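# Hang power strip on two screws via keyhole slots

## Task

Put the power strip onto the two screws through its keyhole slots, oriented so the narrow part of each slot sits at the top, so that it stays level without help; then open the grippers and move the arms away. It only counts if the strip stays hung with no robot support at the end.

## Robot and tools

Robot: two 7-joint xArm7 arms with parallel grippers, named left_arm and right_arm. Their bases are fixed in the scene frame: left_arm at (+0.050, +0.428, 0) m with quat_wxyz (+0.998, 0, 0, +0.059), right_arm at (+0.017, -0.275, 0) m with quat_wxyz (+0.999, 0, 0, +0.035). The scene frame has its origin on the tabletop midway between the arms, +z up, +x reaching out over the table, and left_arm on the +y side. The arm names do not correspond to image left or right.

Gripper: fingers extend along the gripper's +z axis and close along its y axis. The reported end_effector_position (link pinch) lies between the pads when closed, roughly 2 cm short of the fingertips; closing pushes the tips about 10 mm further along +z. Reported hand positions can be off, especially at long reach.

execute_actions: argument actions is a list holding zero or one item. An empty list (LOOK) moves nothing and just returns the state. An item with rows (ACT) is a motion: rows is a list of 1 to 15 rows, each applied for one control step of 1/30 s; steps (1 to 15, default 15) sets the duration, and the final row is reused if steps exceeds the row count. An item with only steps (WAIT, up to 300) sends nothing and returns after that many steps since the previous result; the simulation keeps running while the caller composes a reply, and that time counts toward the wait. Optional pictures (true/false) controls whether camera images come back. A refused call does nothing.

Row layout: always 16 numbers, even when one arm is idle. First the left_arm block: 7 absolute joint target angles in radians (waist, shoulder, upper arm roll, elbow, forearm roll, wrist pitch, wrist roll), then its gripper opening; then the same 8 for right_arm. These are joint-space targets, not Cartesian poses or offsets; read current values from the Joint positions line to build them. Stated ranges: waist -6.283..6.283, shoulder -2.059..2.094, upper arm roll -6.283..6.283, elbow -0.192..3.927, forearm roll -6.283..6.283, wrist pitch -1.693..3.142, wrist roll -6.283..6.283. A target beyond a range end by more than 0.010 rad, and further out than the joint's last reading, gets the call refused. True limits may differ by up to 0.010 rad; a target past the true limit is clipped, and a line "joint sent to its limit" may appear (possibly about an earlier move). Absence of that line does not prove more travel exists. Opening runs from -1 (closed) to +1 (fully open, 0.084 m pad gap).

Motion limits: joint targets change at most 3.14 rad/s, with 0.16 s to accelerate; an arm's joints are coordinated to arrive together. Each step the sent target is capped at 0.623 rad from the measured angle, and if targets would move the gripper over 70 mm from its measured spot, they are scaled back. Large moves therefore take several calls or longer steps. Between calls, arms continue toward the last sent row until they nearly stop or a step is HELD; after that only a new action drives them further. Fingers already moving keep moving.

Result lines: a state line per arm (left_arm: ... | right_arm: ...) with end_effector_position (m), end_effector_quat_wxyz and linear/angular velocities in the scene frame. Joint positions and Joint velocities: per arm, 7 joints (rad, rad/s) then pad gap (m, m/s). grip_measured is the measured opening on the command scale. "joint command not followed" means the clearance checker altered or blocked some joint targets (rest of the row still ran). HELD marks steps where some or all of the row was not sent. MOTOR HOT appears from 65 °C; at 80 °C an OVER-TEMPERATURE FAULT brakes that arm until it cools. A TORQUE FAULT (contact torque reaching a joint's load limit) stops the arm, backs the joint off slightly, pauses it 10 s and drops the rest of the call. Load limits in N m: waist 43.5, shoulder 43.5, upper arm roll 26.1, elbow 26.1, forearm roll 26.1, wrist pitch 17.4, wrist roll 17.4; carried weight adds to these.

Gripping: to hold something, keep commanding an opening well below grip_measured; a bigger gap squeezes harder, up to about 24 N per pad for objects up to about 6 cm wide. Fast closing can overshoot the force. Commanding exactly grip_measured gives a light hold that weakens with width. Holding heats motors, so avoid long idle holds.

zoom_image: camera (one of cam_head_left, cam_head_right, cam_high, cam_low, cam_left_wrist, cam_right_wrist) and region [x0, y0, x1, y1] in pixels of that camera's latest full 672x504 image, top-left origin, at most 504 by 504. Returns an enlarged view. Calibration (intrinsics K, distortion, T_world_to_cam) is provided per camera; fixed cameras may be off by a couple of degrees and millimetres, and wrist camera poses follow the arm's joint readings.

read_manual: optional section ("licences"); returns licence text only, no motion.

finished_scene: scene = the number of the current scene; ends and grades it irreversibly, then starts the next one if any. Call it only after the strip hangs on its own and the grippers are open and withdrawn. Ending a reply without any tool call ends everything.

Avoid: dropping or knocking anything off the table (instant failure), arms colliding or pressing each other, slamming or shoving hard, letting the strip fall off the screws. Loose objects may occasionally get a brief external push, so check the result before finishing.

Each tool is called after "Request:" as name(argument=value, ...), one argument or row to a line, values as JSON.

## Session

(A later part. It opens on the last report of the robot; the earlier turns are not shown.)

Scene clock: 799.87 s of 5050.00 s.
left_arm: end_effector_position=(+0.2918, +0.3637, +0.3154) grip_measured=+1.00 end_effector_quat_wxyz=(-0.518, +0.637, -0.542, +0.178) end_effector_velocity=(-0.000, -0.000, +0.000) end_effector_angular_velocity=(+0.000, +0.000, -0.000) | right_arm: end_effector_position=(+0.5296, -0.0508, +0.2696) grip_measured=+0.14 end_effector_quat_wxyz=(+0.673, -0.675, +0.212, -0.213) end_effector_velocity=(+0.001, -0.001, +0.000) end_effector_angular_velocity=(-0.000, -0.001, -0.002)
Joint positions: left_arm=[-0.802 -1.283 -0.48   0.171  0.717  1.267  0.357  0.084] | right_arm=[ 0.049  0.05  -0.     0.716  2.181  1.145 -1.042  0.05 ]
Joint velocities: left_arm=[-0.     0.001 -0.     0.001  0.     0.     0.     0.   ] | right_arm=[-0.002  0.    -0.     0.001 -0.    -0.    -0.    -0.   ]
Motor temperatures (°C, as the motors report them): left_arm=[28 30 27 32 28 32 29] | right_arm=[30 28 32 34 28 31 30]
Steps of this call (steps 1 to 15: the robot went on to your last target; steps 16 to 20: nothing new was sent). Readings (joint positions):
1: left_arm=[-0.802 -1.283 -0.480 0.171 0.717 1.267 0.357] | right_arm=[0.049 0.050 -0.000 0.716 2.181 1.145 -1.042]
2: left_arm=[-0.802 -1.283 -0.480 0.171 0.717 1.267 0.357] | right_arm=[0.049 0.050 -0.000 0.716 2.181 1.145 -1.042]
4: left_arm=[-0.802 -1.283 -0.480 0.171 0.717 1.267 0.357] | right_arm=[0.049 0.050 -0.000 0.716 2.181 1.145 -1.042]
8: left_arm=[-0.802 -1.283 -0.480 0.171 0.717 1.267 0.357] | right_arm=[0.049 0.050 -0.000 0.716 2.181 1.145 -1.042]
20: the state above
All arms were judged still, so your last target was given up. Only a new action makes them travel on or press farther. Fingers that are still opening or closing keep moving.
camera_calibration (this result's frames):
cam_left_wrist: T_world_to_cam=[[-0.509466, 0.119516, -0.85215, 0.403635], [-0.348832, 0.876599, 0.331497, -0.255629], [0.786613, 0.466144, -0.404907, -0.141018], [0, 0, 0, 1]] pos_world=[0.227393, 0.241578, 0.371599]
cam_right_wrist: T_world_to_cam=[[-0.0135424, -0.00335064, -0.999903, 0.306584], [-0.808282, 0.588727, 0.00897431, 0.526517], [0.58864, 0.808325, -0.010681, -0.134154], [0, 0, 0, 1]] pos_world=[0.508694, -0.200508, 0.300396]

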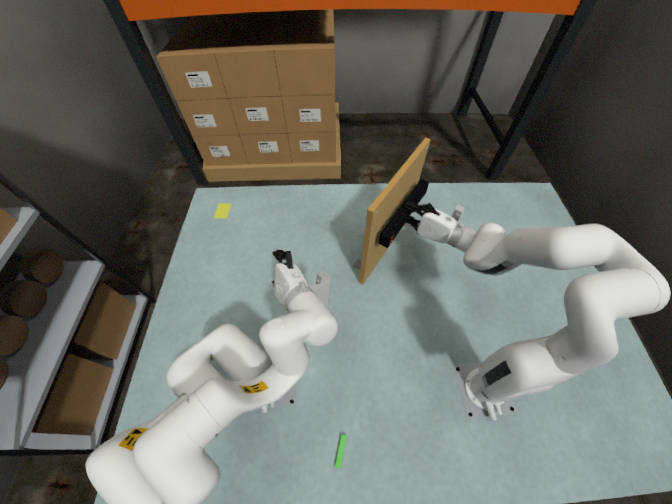

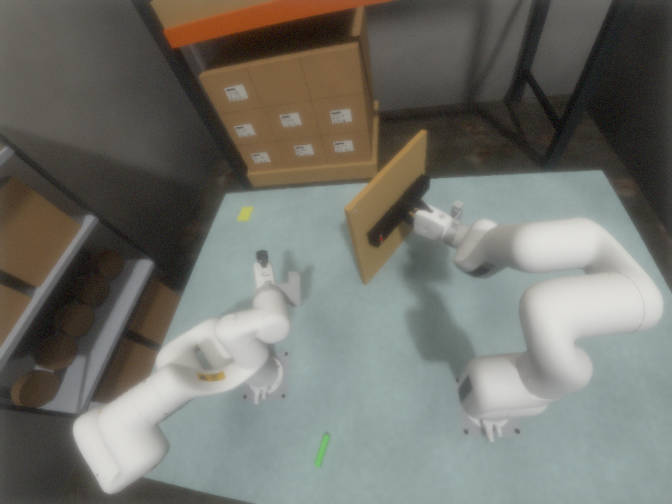

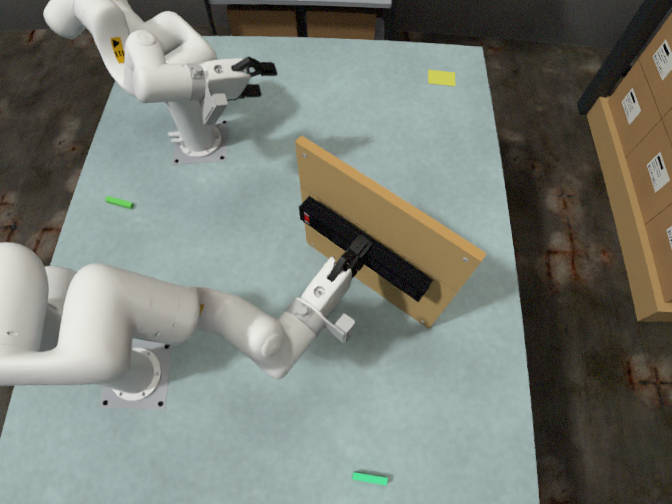

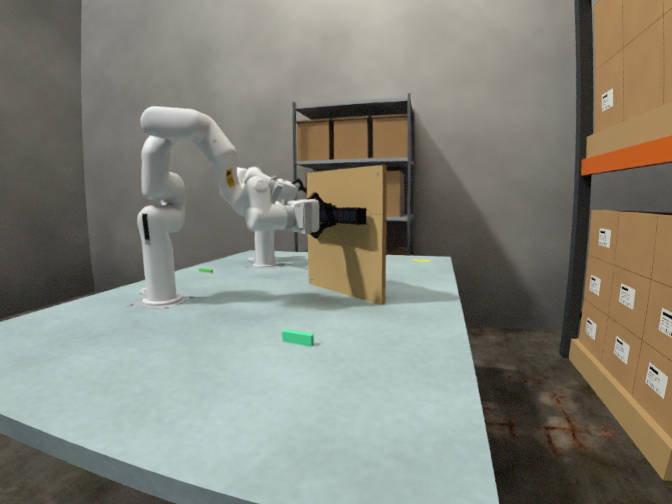

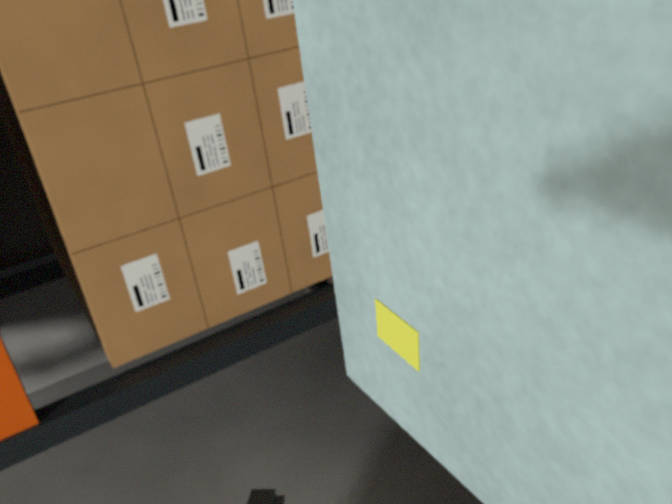

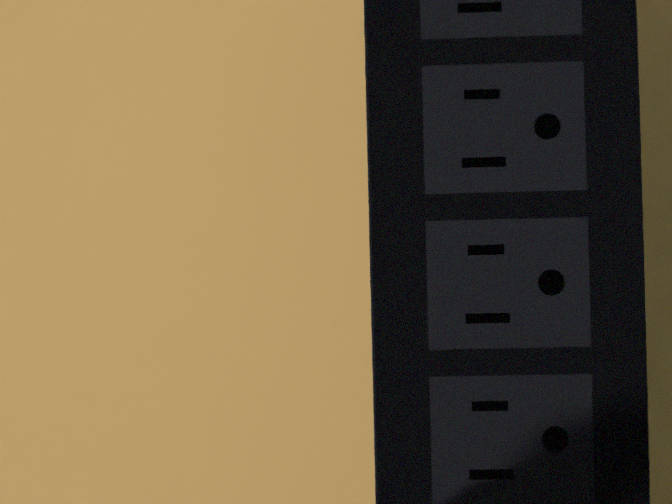

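Request:
execute_actions(
  actions=[
    {"rows":[[-0.802,-1.283,-0.48,0.171,0.717,1.267,0.357,1,0.0656,0.0654,0,0.7365,2.1954,1.1336,-1.0444,-1]],"steps":15},
  ],
  pictures=false,
)

Request:
execute_actions(
  actions=[
    {"steps":15},
  ],
)

Scene clock: 806.10 s of 5050.00 s.
left_arm: end_effector_position=(+0.2918, +0.3637, +0.3154) grip_measured=+1.00 end_effector_quat_wxyz=(-0.518, +0.637, -0.542, +0.178) end_effector_velocity=(-0.000, +0.001, -0.001) end_effector_angular_velocity=(+0.002, +0.002, +0.002) | right_arm: end_effector_position=(+0.5347, -0.0463, +0.2689) grip_measured=+0.14 end_effector_quat_wxyz=(+0.672, -0.675, +0.214, -0.214) end_effector_velocity=(+0.001, +0.003, +0.000) end_effector_angular_velocity=(+0.001, +0.000, +0.003)
Joint positions: left_arm=[-0.802 -1.283 -0.48   0.171  0.717  1.267  0.357  0.084] | right_arm=[ 0.064  0.065 -0.002  0.735  2.195  1.132 -1.044  0.05 ]
Joint velocities: left_arm=[-0.     0.    -0.    -0.002 -0.     0.001  0.    -0.   ] | right_arm=[ 0.003  0.004  0.004  0.006  0.004 -0.003  0.     0.   ]
Motor temperatures (°C, as the motors report them): left_arm=[28 30 27 32 28 32 29] | right_arm=[30 28 32 34 28 30 30]
Steps of this call (steps 1 to 90: nothing new was sent; then 2.73 s passed at rest; steps 91 to 105: all 15 steps of this action). Readings (joint positions):
91: left_arm=[-0.802 -1.283 -0.480 0.171 0.717 1.267 0.357] | right_arm=[0.049 0.050 -0.000 0.717 2.182 1.144 -1.042]
92: left_arm=[-0.802 -1.283 -0.480 0.171 0.717 1.267 0.357] | right_arm=[0.051 0.052 -0.001 0.719 2.184 1.142 -1.042]
94: left_arm=[-0.802 -1.283 -0.480 0.171 0.717 1.267 0.357] | right_arm=[0.058 0.059 -0.001 0.728 2.190 1.137 -1.044]
98: left_arm=[-0.802 -1.283 -0.480 0.171 0.717 1.267 0.357] | right_arm=[0.062 0.063 -0.003 0.732 2.194 1.134 -1.044]
105: the state above

Scene clock: 806.60 s of 5050.00 s.
left_arm: end_effector_position=(+0.2918, +0.3637, +0.3154) grip_measured=+1.00 end_effector_quat_wxyz=(-0.518, +0.637, -0.542, +0.178) end_effector_velocity=(-0.000, +0.000, -0.000) end_effector_angular_velocity=(-0.001, +0.000, +0.002) | right_arm: end_effector_position=(+0.5347, -0.0455, +0.2691) grip_measured=+0.14 end_effector_quat_wxyz=(+0.673, -0.675, +0.213, -0.214) end_effector_velocity=(-0.001, +0.002, -0.000) end_effector_angular_velocity=(-0.001, -0.001, +0.004)
Joint positions: left_arm=[-0.802 -1.283 -0.48   0.171  0.717  1.267  0.357  0.084] | right_arm=[ 0.065  0.066 -0.001  0.736  2.196  1.132 -1.044  0.05 ]
Joint velocities: left_arm=[ 0.    -0.     0.001 -0.    -0.     0.001 -0.    -0.   ] | right_arm=[ 0.002  0.001  0.001  0.001 -0.001  0.    -0.     0.   ]
Motor temperatures (°C, as the motors report them): left_arm=[28 30 27 32 28 32 29] | right_arm=[30 28 32 34 28 30 30]
Steps of this call (steps 1 to 15: the robot went on to your last target). Readings (joint positions):
1: left_arm=[-0.802 -1.283 -0.480 0.171 0.717 1.267 0.357] | right_arm=[0.064 0.066 -0.002 0.736 2.196 1.132 -1.044]
2: left_arm=[-0.802 -1.283 -0.480 0.171 0.717 1.267 0.357] | right_arm=[0.064 0.066 -0.002 0.736 2.196 1.132 -1.044]
4: left_arm=[-0.802 -1.283 -0.480 0.171 0.717 1.267 0.357] | right_arm=[0.064 0.066 -0.002 0.736 2.196 1.132 -1.044]
8: left_arm=[-0.802 -1.283 -0.480 0.171 0.717 1.267 0.357] | right_arm=[0.065 0.066 -0.002 0.736 2.196 1.132 -1.044]
15: the state above
All arms were judged still, so your last target was given up. Only a new action makes them travel on or press farther. Fingers that are still opening or closing keep moving.
camera_calibration (this result's frames):
cam_left_wrist: T_world_to_cam=[[-0.509466, 0.119516, -0.85215, 0.403635], [-0.348832, 0.876599, 0.331497, -0.255629], [0.786614, 0.466144, -0.404906, -0.141018], [0, 0, 0, 1]] pos_world=[0.227393, 0.241578, 0.371599]
cam_right_wrist: T_world_to_cam=[[-0.0148592, -0.00412862, -0.999881, 0.306814], [-0.806675, 0.590919, 0.00954803, 0.526636], [0.590809, 0.806721, -0.0121111, -0.142233], [0, 0, 0, 1]] pos_world=[0.513415, -0.19519, 0.300026]

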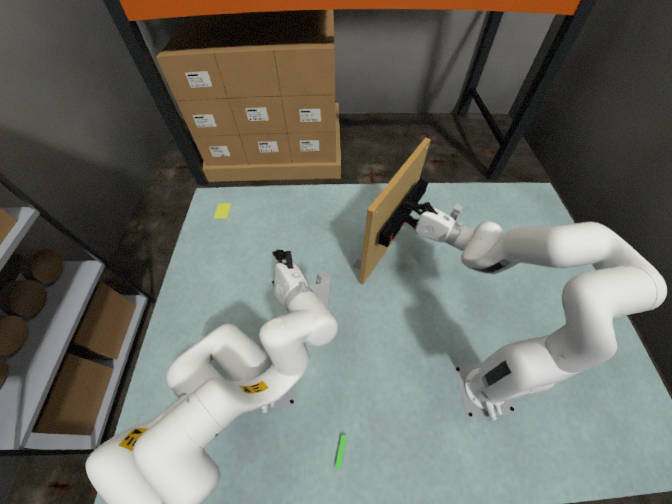

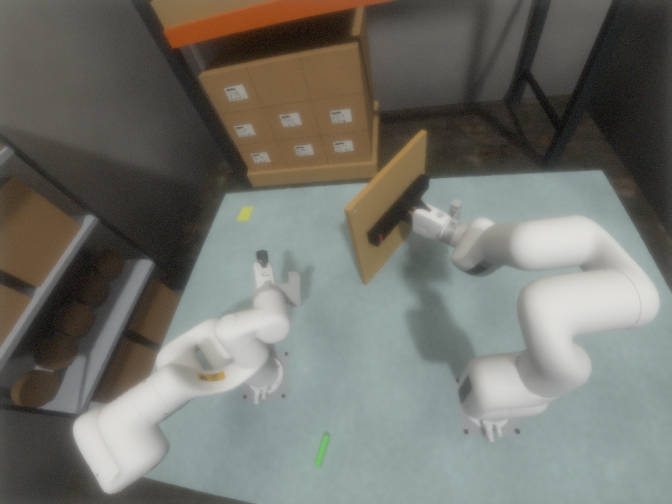

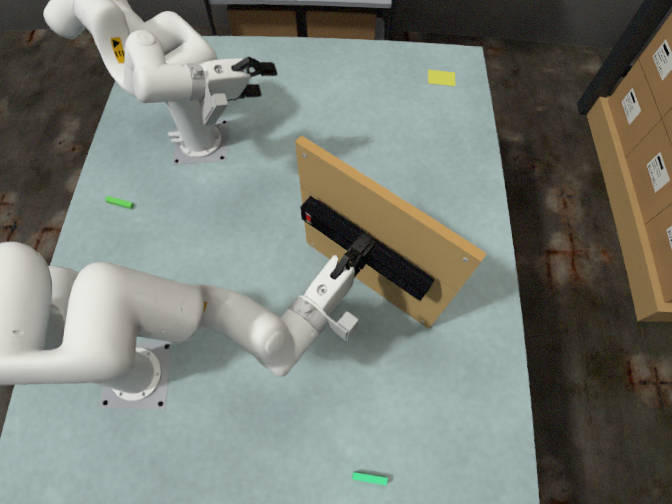

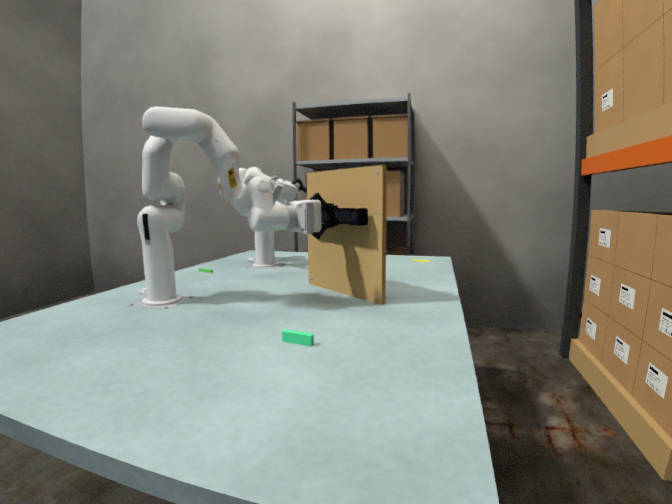

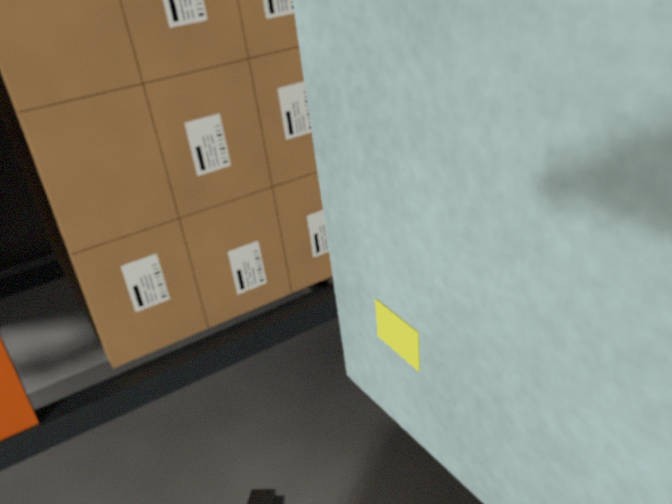

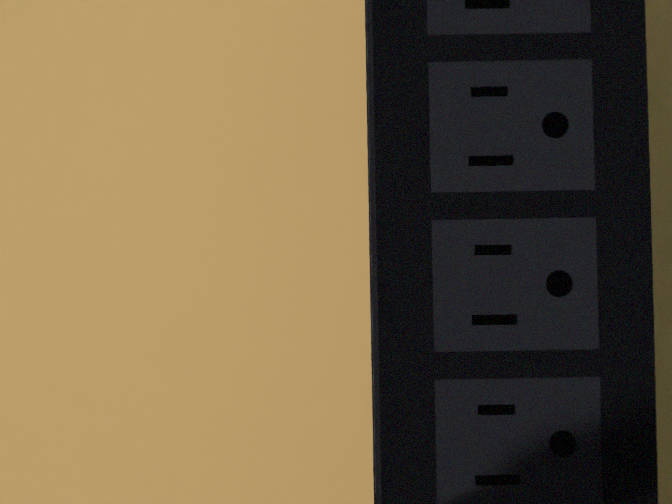

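Request:
execute_actions(
  actions=[
    {"rows":[[-0.802,-1.283,-0.48,0.171,0.717,1.267,0.357,1,0.0593,0.0597,0,0.729,2.19,1.1378,-1.0435,-1],[-0.802,-1.283,-0.48,0.171,0.717,1.267,0.357,1,0.0593,0.0597,0,0.729,2.19,1.1378,-1.0435,-1],[-0.802,-1.283,-0.48,0.171,0.717,1.267,0.357,1,0.0593,0.0597,0,0.729,2.19,1.1378,-1.0435,-1],[-0.802,-1.283,-0.48,0.171,0.717,1.267,0.357,1,0.0593,0.0597,0,0.729,2.19,1.1378,-1.0435,-1],[-0.802,-1.283,-0.48,0.171,0.717,1.267,0.357,1,0.0593,0.0597,0,0.729,2.19,1.1378,-1.0435,-1],[-0.802,-1.283,-0.48,0.171,0.717,1.267,0.357,1,0.0593,0.0597,0,0.729,2.19,1.1378,-1.0435,-1],[-0.802,-1.283,-0.48,0.171,0.717,1.267,0.357,1,0.0556,0.0639,0,0.7344,2.1868,1.139,-1.0435,-1]],"steps":15},
  ],
  pictures=false,
)

Request:
execute_actions(
  actions=[
    {"rows":[[-0.802,-1.283,-0.48,0.171,0.717,1.267,0.357,1,0.0661,0.0734,0,0.7469,2.1958,1.132,-1.045,-1]],"steps":15},
  ],
  pictures=false,
)

Request:
execute_actions(
  actions=[
    {"steps":15},
  ],
)

Scene clock: 846.23 s of 5050.00 s.
left_arm: end_effector_position=(+0.2918, +0.3637, +0.3154) grip_measured=+1.00 end_effector_quat_wxyz=(-0.518, +0.637, -0.542, +0.178) end_effector_velocity=(+0.000, -0.000, +0.001) end_effector_angular_velocity=(-0.002, -0.000, +0.001) | right_arm: end_effector_position=(+0.5334, -0.0460, +0.2695) grip_measured=+0.14 end_effector_quat_wxyz=(+0.673, -0.676, +0.210, -0.213) end_effector_velocity=(+0.000, -0.001, +0.000) end_effector_angular_velocity=(+0.003, -0.002, +0.002)
Joint positions: left_arm=[-0.802 -1.283 -0.48   0.171  0.717  1.267  0.357  0.084] | right_arm=[ 0.057  0.064  0.002  0.734  2.187  1.138 -1.044  0.05 ]
Joint velocities: left_arm=[ 0.001  0.     0.001  0.002 -0.    -0.    -0.001  0.   ] | right_arm=[-0.003  0.002 -0.002  0.    -0.004  0.008  0.     0.   ]
Motor temperatures (°C, as the motors report them): left_arm=[28 30 27 32 28 32 29] | right_arm=[30 28 33 35 28 32 30]
Steps of this call (steps 1 to 90: nothing new was sent; then 36.13 s passed at rest; steps 91 to 105: all 15 steps of this action). Readings (joint positions):
91: left_arm=[-0.802 -1.283 -0.480 0.171 0.717 1.267 0.357] | right_arm=[0.066 0.065 -0.000 0.736 2.195 1.131 -1.044]
92: left_arm=[-0.802 -1.283 -0.480 0.171 0.717 1.267 0.357] | right_arm=[0.065 0.065 0.000 0.736 2.194 1.131 -1.044]
94: left_arm=[-0.802 -1.283 -0.480 0.171 0.717 1.267 0.357] | right_arm=[0.062 0.063 0.001 0.734 2.192 1.132 -1.045]
98: left_arm=[-0.802 -1.283 -0.480 0.171 0.717 1.267 0.357] | right_arm=[0.060 0.061 0.002 0.732 2.190 1.134 -1.044]
105: the state above

Scene clock: 846.73 s of 5050.00 s.
left_arm: end_effector_position=(+0.2918, +0.3637, +0.3154) grip_measured=+1.00 end_effector_quat_wxyz=(-0.518, +0.637, -0.542, +0.178) end_effector_velocity=(-0.000, +0.000, +0.000) end_effector_angular_velocity=(+0.000, -0.000, +0.001) | right_arm: end_effector_position=(+0.5363, -0.0430, +0.2696) grip_measured=+0.14 end_effector_quat_wxyz=(+0.673, -0.676, +0.211, -0.213) end_effector_velocity=(+0.001, +0.000, -0.000) end_effector_angular_velocity=(+0.000, +0.001, -0.001)
Joint positions: left_arm=[-0.802 -1.283 -0.48   0.171  0.717  1.267  0.357  0.084] | right_arm=[ 0.067  0.073  0.001  0.746  2.195  1.133 -1.045  0.05 ]
Joint velocities: left_arm=[ 0.    -0.    -0.     0.     0.     0.001  0.    -0.   ] | right_arm=[ 0.     0.004  0.001  0.004  0.003 -0.002 -0.     0.   ]
Motor temperatures (°C, as the motors report them): left_arm=[28 30 27 32 28 32 29] | right_arm=[30 28 33 35 28 32 30]
Steps of this call (steps 1 to 15: all 15 steps of this action). Readings (joint positions):
1: left_arm=[-0.802 -1.283 -0.480 0.171 0.717 1.267 0.357] | right_arm=[0.057 0.064 0.002 0.734 2.187 1.138 -1.044]
2: left_arm=[-0.802 -1.283 -0.480 0.171 0.717 1.267 0.357] | right_arm=[0.059 0.065 0.002 0.736 2.188 1.137 -1.044]
4: left_arm=[-0.802 -1.283 -0.480 0.171 0.717 1.267 0.357] | right_arm=[0.063 0.069 0.001 0.740 2.191 1.136 -1.044]
8: left_arm=[-0.802 -1.283 -0.480 0.171 0.717 1.267 0.357] | right_arm=[0.066 0.071 0.000 0.743 2.194 1.134 -1.045]
15: the state above

Scene clock: 847.23 s of 5050.00 s.
left_arm: end_effector_position=(+0.2918, +0.3637, +0.3154) grip_measured=+1.00 end_effector_quat_wxyz=(-0.518, +0.637, -0.542, +0.178) end_effector_velocity=(-0.000, -0.000, +0.000) end_effector_angular_velocity=(+0.001, -0.001, -0.001) | right_arm: end_effector_position=(+0.5367, -0.0432, +0.2697) grip_measured=+0.14 end_effector_quat_wxyz=(+0.673, -0.676, +0.211, -0.213) end_effector_velocity=(+0.001, -0.001, +0.001) end_effector_angular_velocity=(+0.001, -0.001, -0.004)
Joint positions: left_arm=[-0.802 -1.283 -0.48   0.171  0.717  1.267  0.357  0.084] | right_arm=[ 0.067  0.074  0.001  0.746  2.195  1.132 -1.045  0.05 ]
Joint velocities: left_arm=[-0.     0.    -0.001 -0.    -0.    -0.     0.     0.   ] | right_arm=[-0.001 -0.    -0.001  0.001  0.002  0.     0.     0.   ]
Motor temperatures (°C, as the motors report them): left_arm=[28 30 27 32 28 32 29] | right_arm=[30 28 33 35 28 32 30]
Steps of this call (steps 1 to 15: the robot went on to your last target). Readings (joint positions):
1: left_arm=[-0.802 -1.283 -0.480 0.171 0.717 1.267 0.357] | right_arm=[0.067 0.073 0.001 0.746 2.195 1.132 -1.045]
2: left_arm=[-0.802 -1.283 -0.480 0.171 0.717 1.267 0.357] | right_arm=[0.067 0.073 0.001 0.746 2.195 1.132 -1.045]
4: left_arm=[-0.802 -1.283 -0.480 0.171 0.717 1.267 0.357] | right_arm=[0.067 0.073 0.001 0.746 2.195 1.132 -1.045]
8: left_arm=[-0.802 -1.283 -0.480 0.171 0.717 1.267 0.357] | right_arm=[0.067 0.073 0.001 0.746 2.195 1.132 -1.045]
15: the state above
All arms were judged still, so your last target was given up. Only a new action makes them travel on or press farther. Fingers that are still opening or closing keep moving.
camera_calibration (this result's frames):
cam_left_wrist: T_world_to_cam=[[-0.509466, 0.119516, -0.85215, 0.403635], [-0.348832, 0.876599, 0.331497, -0.255629], [0.786614, 0.466144, -0.404907, -0.141018], [0, 0, 0, 1]] pos_world=[0.227393, 0.241578, 0.371599]
cam_right_wrist: T_world_to_cam=[[-0.0119863, -0.00430789, -0.999919, 0.305906], [-0.80898, 0.587793, 0.00716508, 0.528573], [0.587714, 0.809, -0.0105304, -0.143962], [0, 0, 0, 1]] pos_world=[0.51588, -0.192909, 0.300578]

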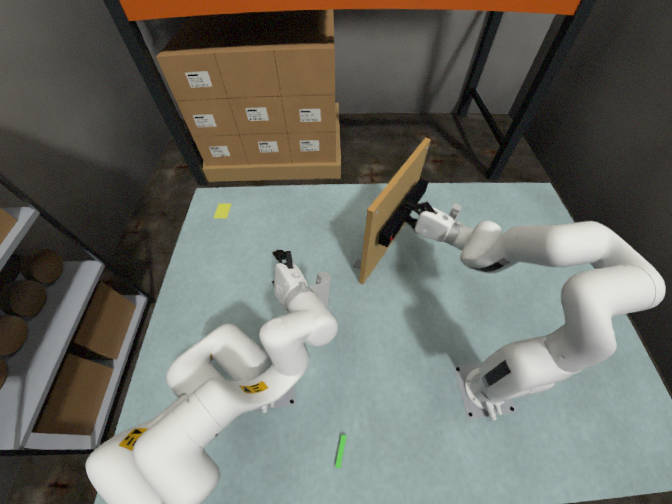

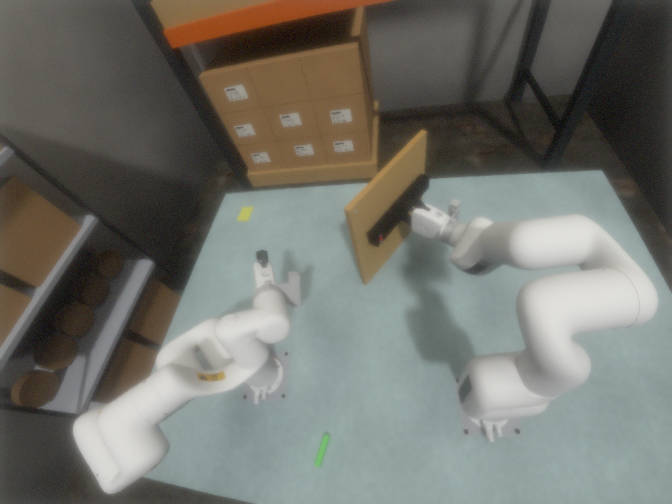

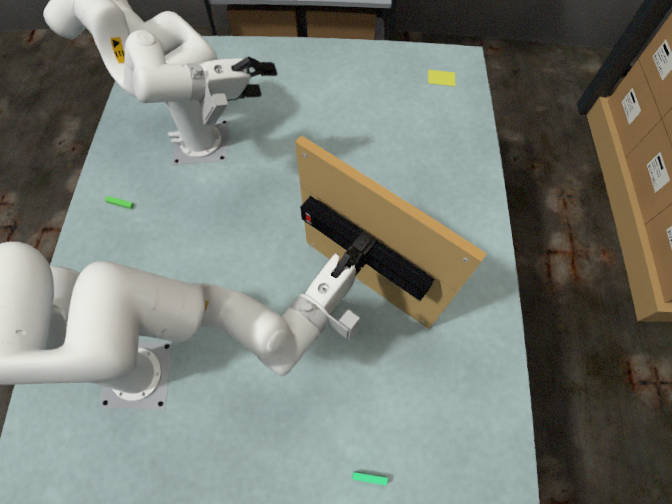

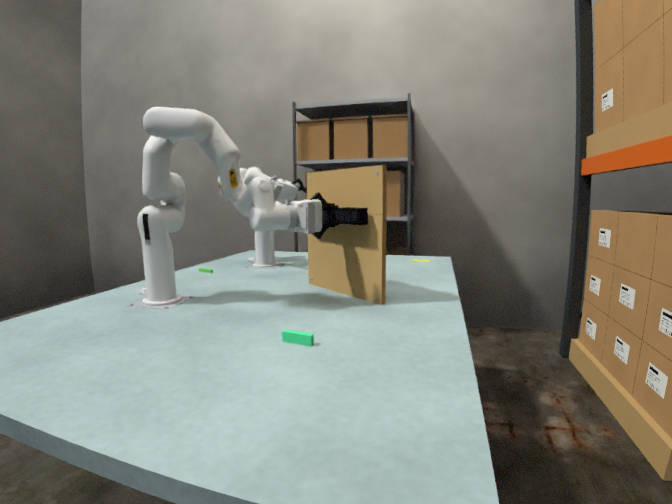

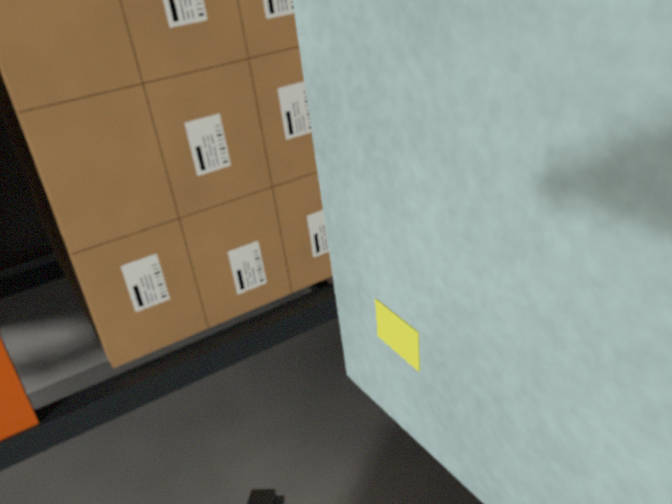

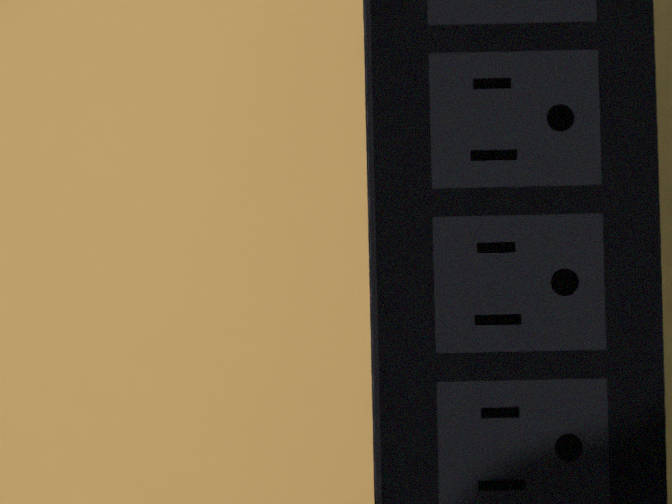

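Request:
zoom_image(
  camera="cam_high",
  region=[285,180,455,310],
)

Request:
zoom_image(
  camera="cam_head_left",
  region=[350,150,470,280],
)

Region (285, 180, 455, 310) of cam_high's 672x504 image, scaled by 2.965, with more detail than that image has; it fills the top 385 rows of this view, and the rest is white.

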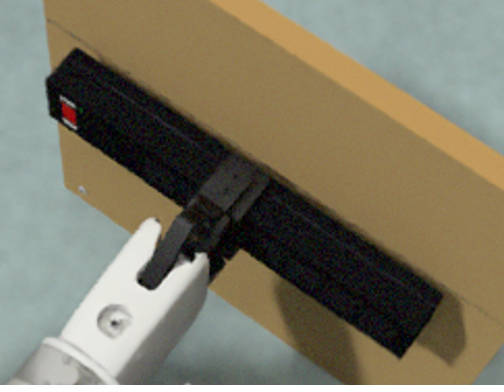

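Region (350, 150, 470, 280) of cam_head_left's 672x504 image, scaled by 3.877, with more detail than that image has; it fills the left 465 columns of this view, and the rest is white.

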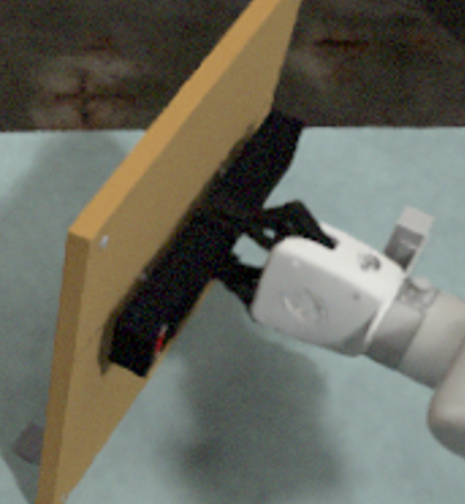

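Request:
execute_actions(
  actions=[
    {"rows":[[-0.802,-1.283,-0.48,0.171,0.717,1.267,0.357,1,0.0,0.02,0,0.66,2.15,1.18,-1.04,-1]],"steps":15},
  ],
  pictures=false,
)

Request:
execute_actions(
  actions=[
    {"rows":[[-0.802,-1.283,-0.48,0.171,0.717,1.267,0.357,1,-0.5,0.02,0,0.7,2.15,1.15,-1.05,-1]],"steps":15},
  ],
  pictures=false,
)

Request:
execute_actions(
  actions=[
    {"rows":[[-0.802,-1.283,-0.48,0.171,0.717,1.267,0.357,1,-0.5,0.1,0,1.4,1.5,1.15,-0.95,-1]],"steps":15},
  ],
  pictures=false,
)

Request:
execute_actions(
  actions=[
    {"rows":[[-0.802,-1.283,-0.48,0.171,0.717,1.267,0.357,1,-0.3,0.25,0,1.45,0,1.2,-0.9,-1]],"steps":15},
  ],
  pictures=false,
)

Request:
execute_actions(
  actions=[
    {"rows":[[-0.802,-1.283,-0.48,0.171,0.717,1.267,0.357,1,-0.1,0.468,0,1.456,0,0.988,-0.9,-1]],"steps":15},
  ],
)

Scene clock: 900.40 s of 5050.00 s.
left_arm: end_effector_position=(+0.2918, +0.3637, +0.3154) grip_measured=+1.00 end_effector_quat_wxyz=(-0.518, +0.637, -0.542, +0.178) end_effector_velocity=(+0.000, +0.000, -0.000) end_effector_angular_velocity=(-0.000, +0.001, +0.000) | right_arm: end_effector_position=(+0.5171, -0.0679, +0.2643) grip_measured=+0.14 end_effector_quat_wxyz=(+0.674, -0.674, +0.217, -0.211) end_effector_velocity=(-0.000, -0.008, -0.004) end_effector_angular_velocity=(-0.003, +0.008, -0.013)
Joint positions: left_arm=[-0.802 -1.283 -0.48   0.171  0.717  1.267  0.357  0.084] | right_arm=[ 0.001  0.02   0.001  0.661  2.15   1.18  -1.04   0.05 ]
Joint velocities: left_arm=[ 0.  0.  0.  0. -0.  0.  0.  0.] | right_arm=[-0.01  -0.002 -0.008 -0.011 -0.006  0.001  0.     0.   ]
Motor temperatures (°C, as the motors report them): left_arm=[28 30 27 32 28 32 29] | right_arm=[30 28 32 35 28 30 30]
Steps of this call (steps 1 to 90: nothing new was sent; then 49.67 s passed at rest; steps 91 to 105: all 15 steps of this action). Readings (joint positions):
91: left_arm=[-0.802 -1.283 -0.480 0.171 0.717 1.267 0.357] | right_arm=[0.066 0.073 -0.000 0.747 2.196 1.132 -1.045]
92: left_arm=[-0.802 -1.283 -0.480 0.171 0.717 1.267 0.357] | right_arm=[0.063 0.072 0.001 0.744 2.194 1.134 -1.045]
94: left_arm=[-0.802 -1.283 -0.480 0.171 0.717 1.267 0.357] | right_arm=[0.041 0.051 0.005 0.714 2.176 1.155 -1.043]
98: left_arm=[-0.802 -1.283 -0.480 0.171 0.717 1.267 0.357] | right_arm=[0.008 0.025 -0.000 0.669 2.155 1.175 -1.040]
105: the state above

Scene clock: 900.90 s of 5050.00 s.
left_arm: end_effector_position=(+0.2918, +0.3637, +0.3154) grip_measured=+1.00 end_effector_quat_wxyz=(-0.518, +0.637, -0.542, +0.178) end_effector_velocity=(-0.000, -0.000, +0.001) end_effector_angular_velocity=(-0.000, -0.000, +0.000) | right_arm: end_effector_position=(+0.5650, -0.2528, +0.2720) grip_measured=+0.14 end_effector_quat_wxyz=(+0.622, -0.630, +0.323, -0.335) end_effector_velocity=(+0.035, -0.449, +0.019) end_effector_angular_velocity=(-0.052, -0.036, -0.821)
Joint positions: left_arm=[-0.802 -1.283 -0.48   0.171  0.717  1.267  0.357  0.084] | right_arm=[-0.339  0.02  -0.001  0.688  2.15   1.16  -1.047  0.05 ]
Joint velocities: left_arm=[ 0.001  0.001 -0.     0.002  0.     0.     0.    -0.   ] | right_arm=[-0.801 -0.001  0.003  0.062 -0.    -0.046 -0.016 -0.   ]
Motor temperatures (°C, as the motors report them): left_arm=[28 30 27 32 28 32 29] | right_arm=[30 28 32 35 28 30 30]
Steps of this call (steps 1 to 15: all 15 steps of this action). Readings (joint positions):
1: left_arm=[-0.802 -1.283 -0.480 0.171 0.717 1.267 0.357] | right_arm=[0.001 0.020 0.001 0.661 2.150 1.180 -1.040]
2: left_arm=[-0.802 -1.283 -0.480 0.171 0.717 1.267 0.357] | right_arm=[-0.003 0.020 0.002 0.661 2.150 1.180 -1.040]
4: left_arm=[-0.802 -1.283 -0.480 0.171 0.717 1.267 0.357] | right_arm=[-0.038 0.021 0.008 0.663 2.149 1.179 -1.041]
8: left_arm=[-0.802 -1.283 -0.480 0.171 0.717 1.267 0.357] | right_arm=[-0.152 0.020 -0.001 0.674 2.150 1.171 -1.043]
15: the state above

Scene clock: 901.40 s of 5050.00 s.
left_arm: end_effector_position=(+0.2918, +0.3637, +0.3154) grip_measured=+1.00 end_effector_quat_wxyz=(-0.518, +0.637, -0.542, +0.178) end_effector_velocity=(-0.000, -0.000, +0.000) end_effector_angular_velocity=(+0.001, -0.001, -0.000) | right_arm: end_effector_position=(+0.6270, -0.3171, +0.4127) grip_measured=+0.14 end_effector_quat_wxyz=(-0.537, +0.723, -0.123, +0.417) end_effector_velocity=(+0.091, -0.113, +0.349) end_effector_angular_velocity=(-1.209, -0.521, +0.315)
Joint positions: left_arm=[-0.802 -1.283 -0.48   0.171  0.717  1.267  0.357  0.084] | right_arm=[-0.468  0.076  0.001  1.171  1.707  1.153 -0.98   0.05 ]
Joint velocities: left_arm=[ 0.     0.    -0.001  0.    -0.     0.     0.     0.   ] | right_arm=[-0.168  0.125  0.001  1.219 -1.097 -0.009  0.159 -0.   ]
Motor temperatures (°C, as the motors report them): left_arm=[28 30 27 32 28 32 29] | right_arm=[30 28 32 35 28 30 30]
Steps of this call (steps 1 to 15: all 15 steps of this action). Readings (joint positions):
1: left_arm=[-0.802 -1.283 -0.480 0.171 0.717 1.267 0.357] | right_arm=[-0.365 0.020 -0.001 0.690 2.150 1.158 -1.047]
2: left_arm=[-0.802 -1.283 -0.480 0.171 0.717 1.267 0.357] | right_arm=[-0.389 0.021 -0.002 0.695 2.147 1.156 -1.046]
4: left_arm=[-0.802 -1.283 -0.480 0.171 0.717 1.267 0.357] | right_arm=[-0.415 0.030 -0.007 0.731 2.108 1.152 -1.038]
8: left_arm=[-0.802 -1.283 -0.480 0.171 0.717 1.267 0.357] | right_arm=[-0.430 0.047 0.002 0.894 1.956 1.156 -1.016]
15: the state above

Scene clock: 901.90 s of 5050.00 s.
left_arm: end_effector_position=(+0.2918, +0.3637, +0.3154) grip_measured=+1.00 end_effector_quat_wxyz=(-0.518, +0.637, -0.542, +0.178) end_effector_velocity=(+0.000, +0.000, -0.000) end_effector_angular_velocity=(+0.001, +0.000, +0.000) | right_arm: end_effector_position=(+0.5946, -0.2816, +0.2871) grip_measured=+0.14 end_effector_quat_wxyz=(-0.283, +0.925, +0.172, +0.188) end_effector_velocity=(-0.183, -0.220, -0.349) end_effector_angular_velocity=(-2.175, +0.665, +1.077)
Joint positions: left_arm=[-0.802 -1.283 -0.48   0.171  0.717  1.267  0.357  0.084] | right_arm=[-0.326  0.227  0.     1.424  0.747  1.194 -0.909  0.05 ]
Joint velocities: left_arm=[-0.     0.001 -0.    -0.001  0.     0.    -0.     0.   ] | right_arm=[ 0.186  0.172  0.006  0.157 -2.463  0.051  0.063 -0.   ]
Motor temperatures (°C, as the motors report them): left_arm=[28 30 27 32 28 32 29] | right_arm=[30 28 32 35 28 30 30]
Steps of this call (steps 1 to 15: all 15 steps of this action). Readings (joint positions):
1: left_arm=[-0.802 -1.283 -0.480 0.171 0.717 1.267 0.357] | right_arm=[-0.473 0.080 0.001 1.212 1.670 1.153 -0.975]
2: left_arm=[-0.802 -1.283 -0.480 0.171 0.717 1.267 0.357] | right_arm=[-0.477 0.085 -0.000 1.251 1.629 1.153 -0.969]
4: left_arm=[-0.802 -1.283 -0.480 0.171 0.717 1.267 0.357] | right_arm=[-0.468 0.101 -0.006 1.309 1.522 1.157 -0.955]
8: left_arm=[-0.802 -1.283 -0.480 0.171 0.717 1.267 0.357] | right_arm=[-0.399 0.165 0.003 1.351 1.290 1.176 -0.934]
15: the state above

Scene clock: 902.40 s of 5050.00 s.
left_arm: end_effector_position=(+0.2918, +0.3637, +0.3154) grip_measured=+1.00 end_effector_quat_wxyz=(-0.518, +0.637, -0.542, +0.178) end_effector_velocity=(+0.000, -0.000, +0.000) end_effector_angular_velocity=(+0.000, -0.001, -0.001) | right_arm: end_effector_position=(+0.5968, -0.2898, +0.1314) grip_measured=+0.14 end_effector_quat_wxyz=(-0.013, +0.911, +0.412, +0.002) end_effector_velocity=(+0.030, -0.009, -0.028) end_effector_angular_velocity=(-0.263, -0.059, +0.233)
Joint positions: left_arm=[-0.802 -1.283 -0.48   0.171  0.717  1.267  0.357  0.084] | right_arm=[-0.108  0.461  0.004  1.452  0.028  0.999 -0.9    0.05 ]
Joint velocities: left_arm=[ 0.    -0.    -0.001  0.    -0.    -0.001  0.     0.   ] | right_arm=[ 0.099  0.087 -0.024  0.037 -0.297 -0.118  0.004  0.   ]
Motor temperatures (°C, as the motors report them): left_arm=[28 30 27 32 28 32 29] | right_arm=[30 28 32 35 28 30 30]
Steps of this call (steps 1 to 15: all 15 steps of this action). Readings (joint positions):
1: left_arm=[-0.802 -1.283 -0.480 0.171 0.717 1.267 0.357] | right_arm=[-0.321 0.233 0.001 1.428 0.666 1.195 -0.907]
2: left_arm=[-0.802 -1.283 -0.480 0.171 0.717 1.267 0.357] | right_arm=[-0.315 0.237 0.000 1.432 0.589 1.195 -0.906]
4: left_arm=[-0.802 -1.283 -0.480 0.171 0.717 1.267 0.357] | right_arm=[-0.289 0.264 -0.007 1.440 0.468 1.165 -0.905]
8: left_arm=[-0.802 -1.283 -0.480 0.171 0.717 1.267 0.357] | right_arm=[-0.205 0.357 0.001 1.442 0.276 1.090 -0.903]
15: the state above
camera_calibration (this result's frames):
cam_left_wrist: T_world_to_cam=[[-0.509466, 0.119516, -0.85215, 0.403635], [-0.348832, 0.876599, 0.331497, -0.255629], [0.786614, 0.466144, -0.404907, -0.141018], [0, 0, 0, 1]] pos_world=[0.227393, 0.241578, 0.371599]
cam_right_wrist: T_world_to_cam=[[0.74369, -0.668386, -0.0135853, -0.605802], [-0.668414, -0.743044, -0.0332913, 0.258888], [0.012157, 0.033839, -0.999353, 0.267599], [0, 0, 0, 1]] pos_world=[0.62032, -0.2216, 0.267815]

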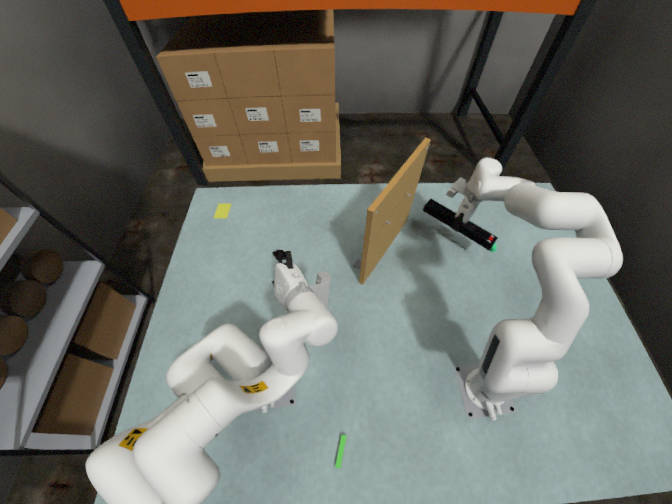

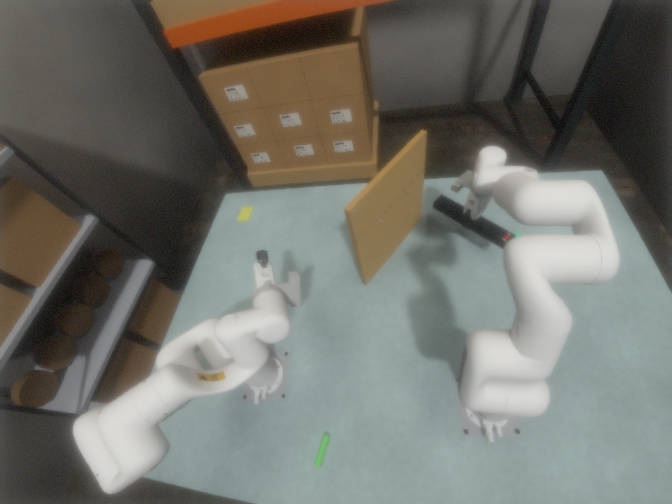

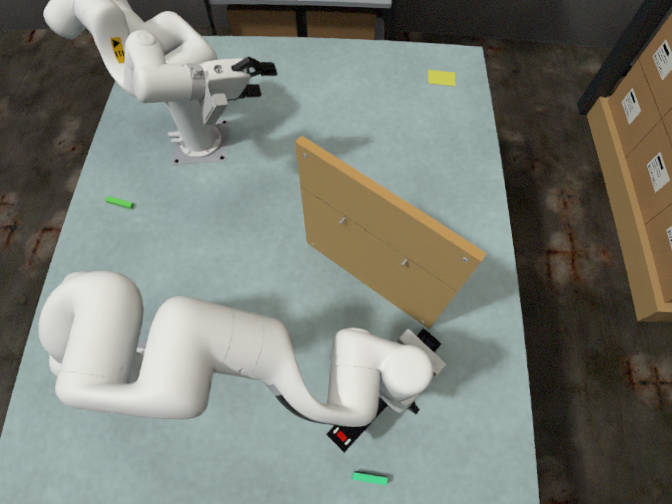

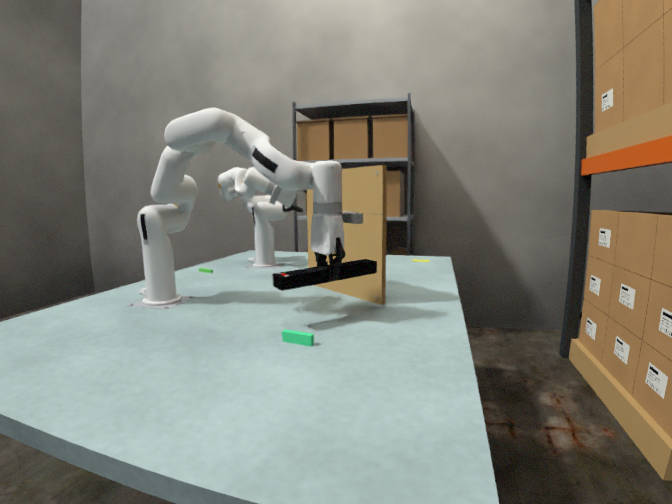

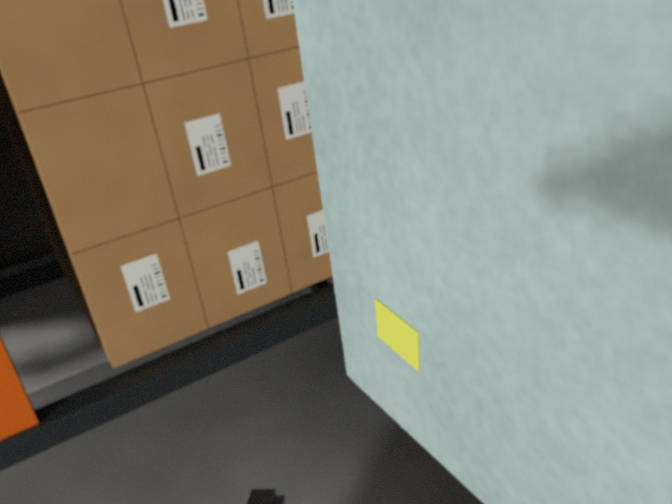

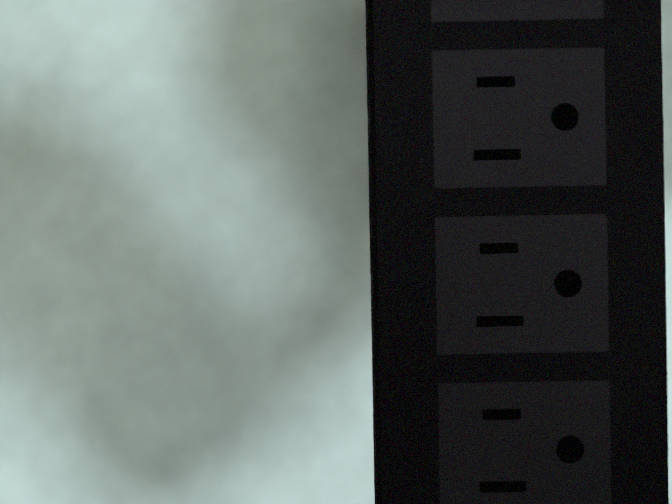

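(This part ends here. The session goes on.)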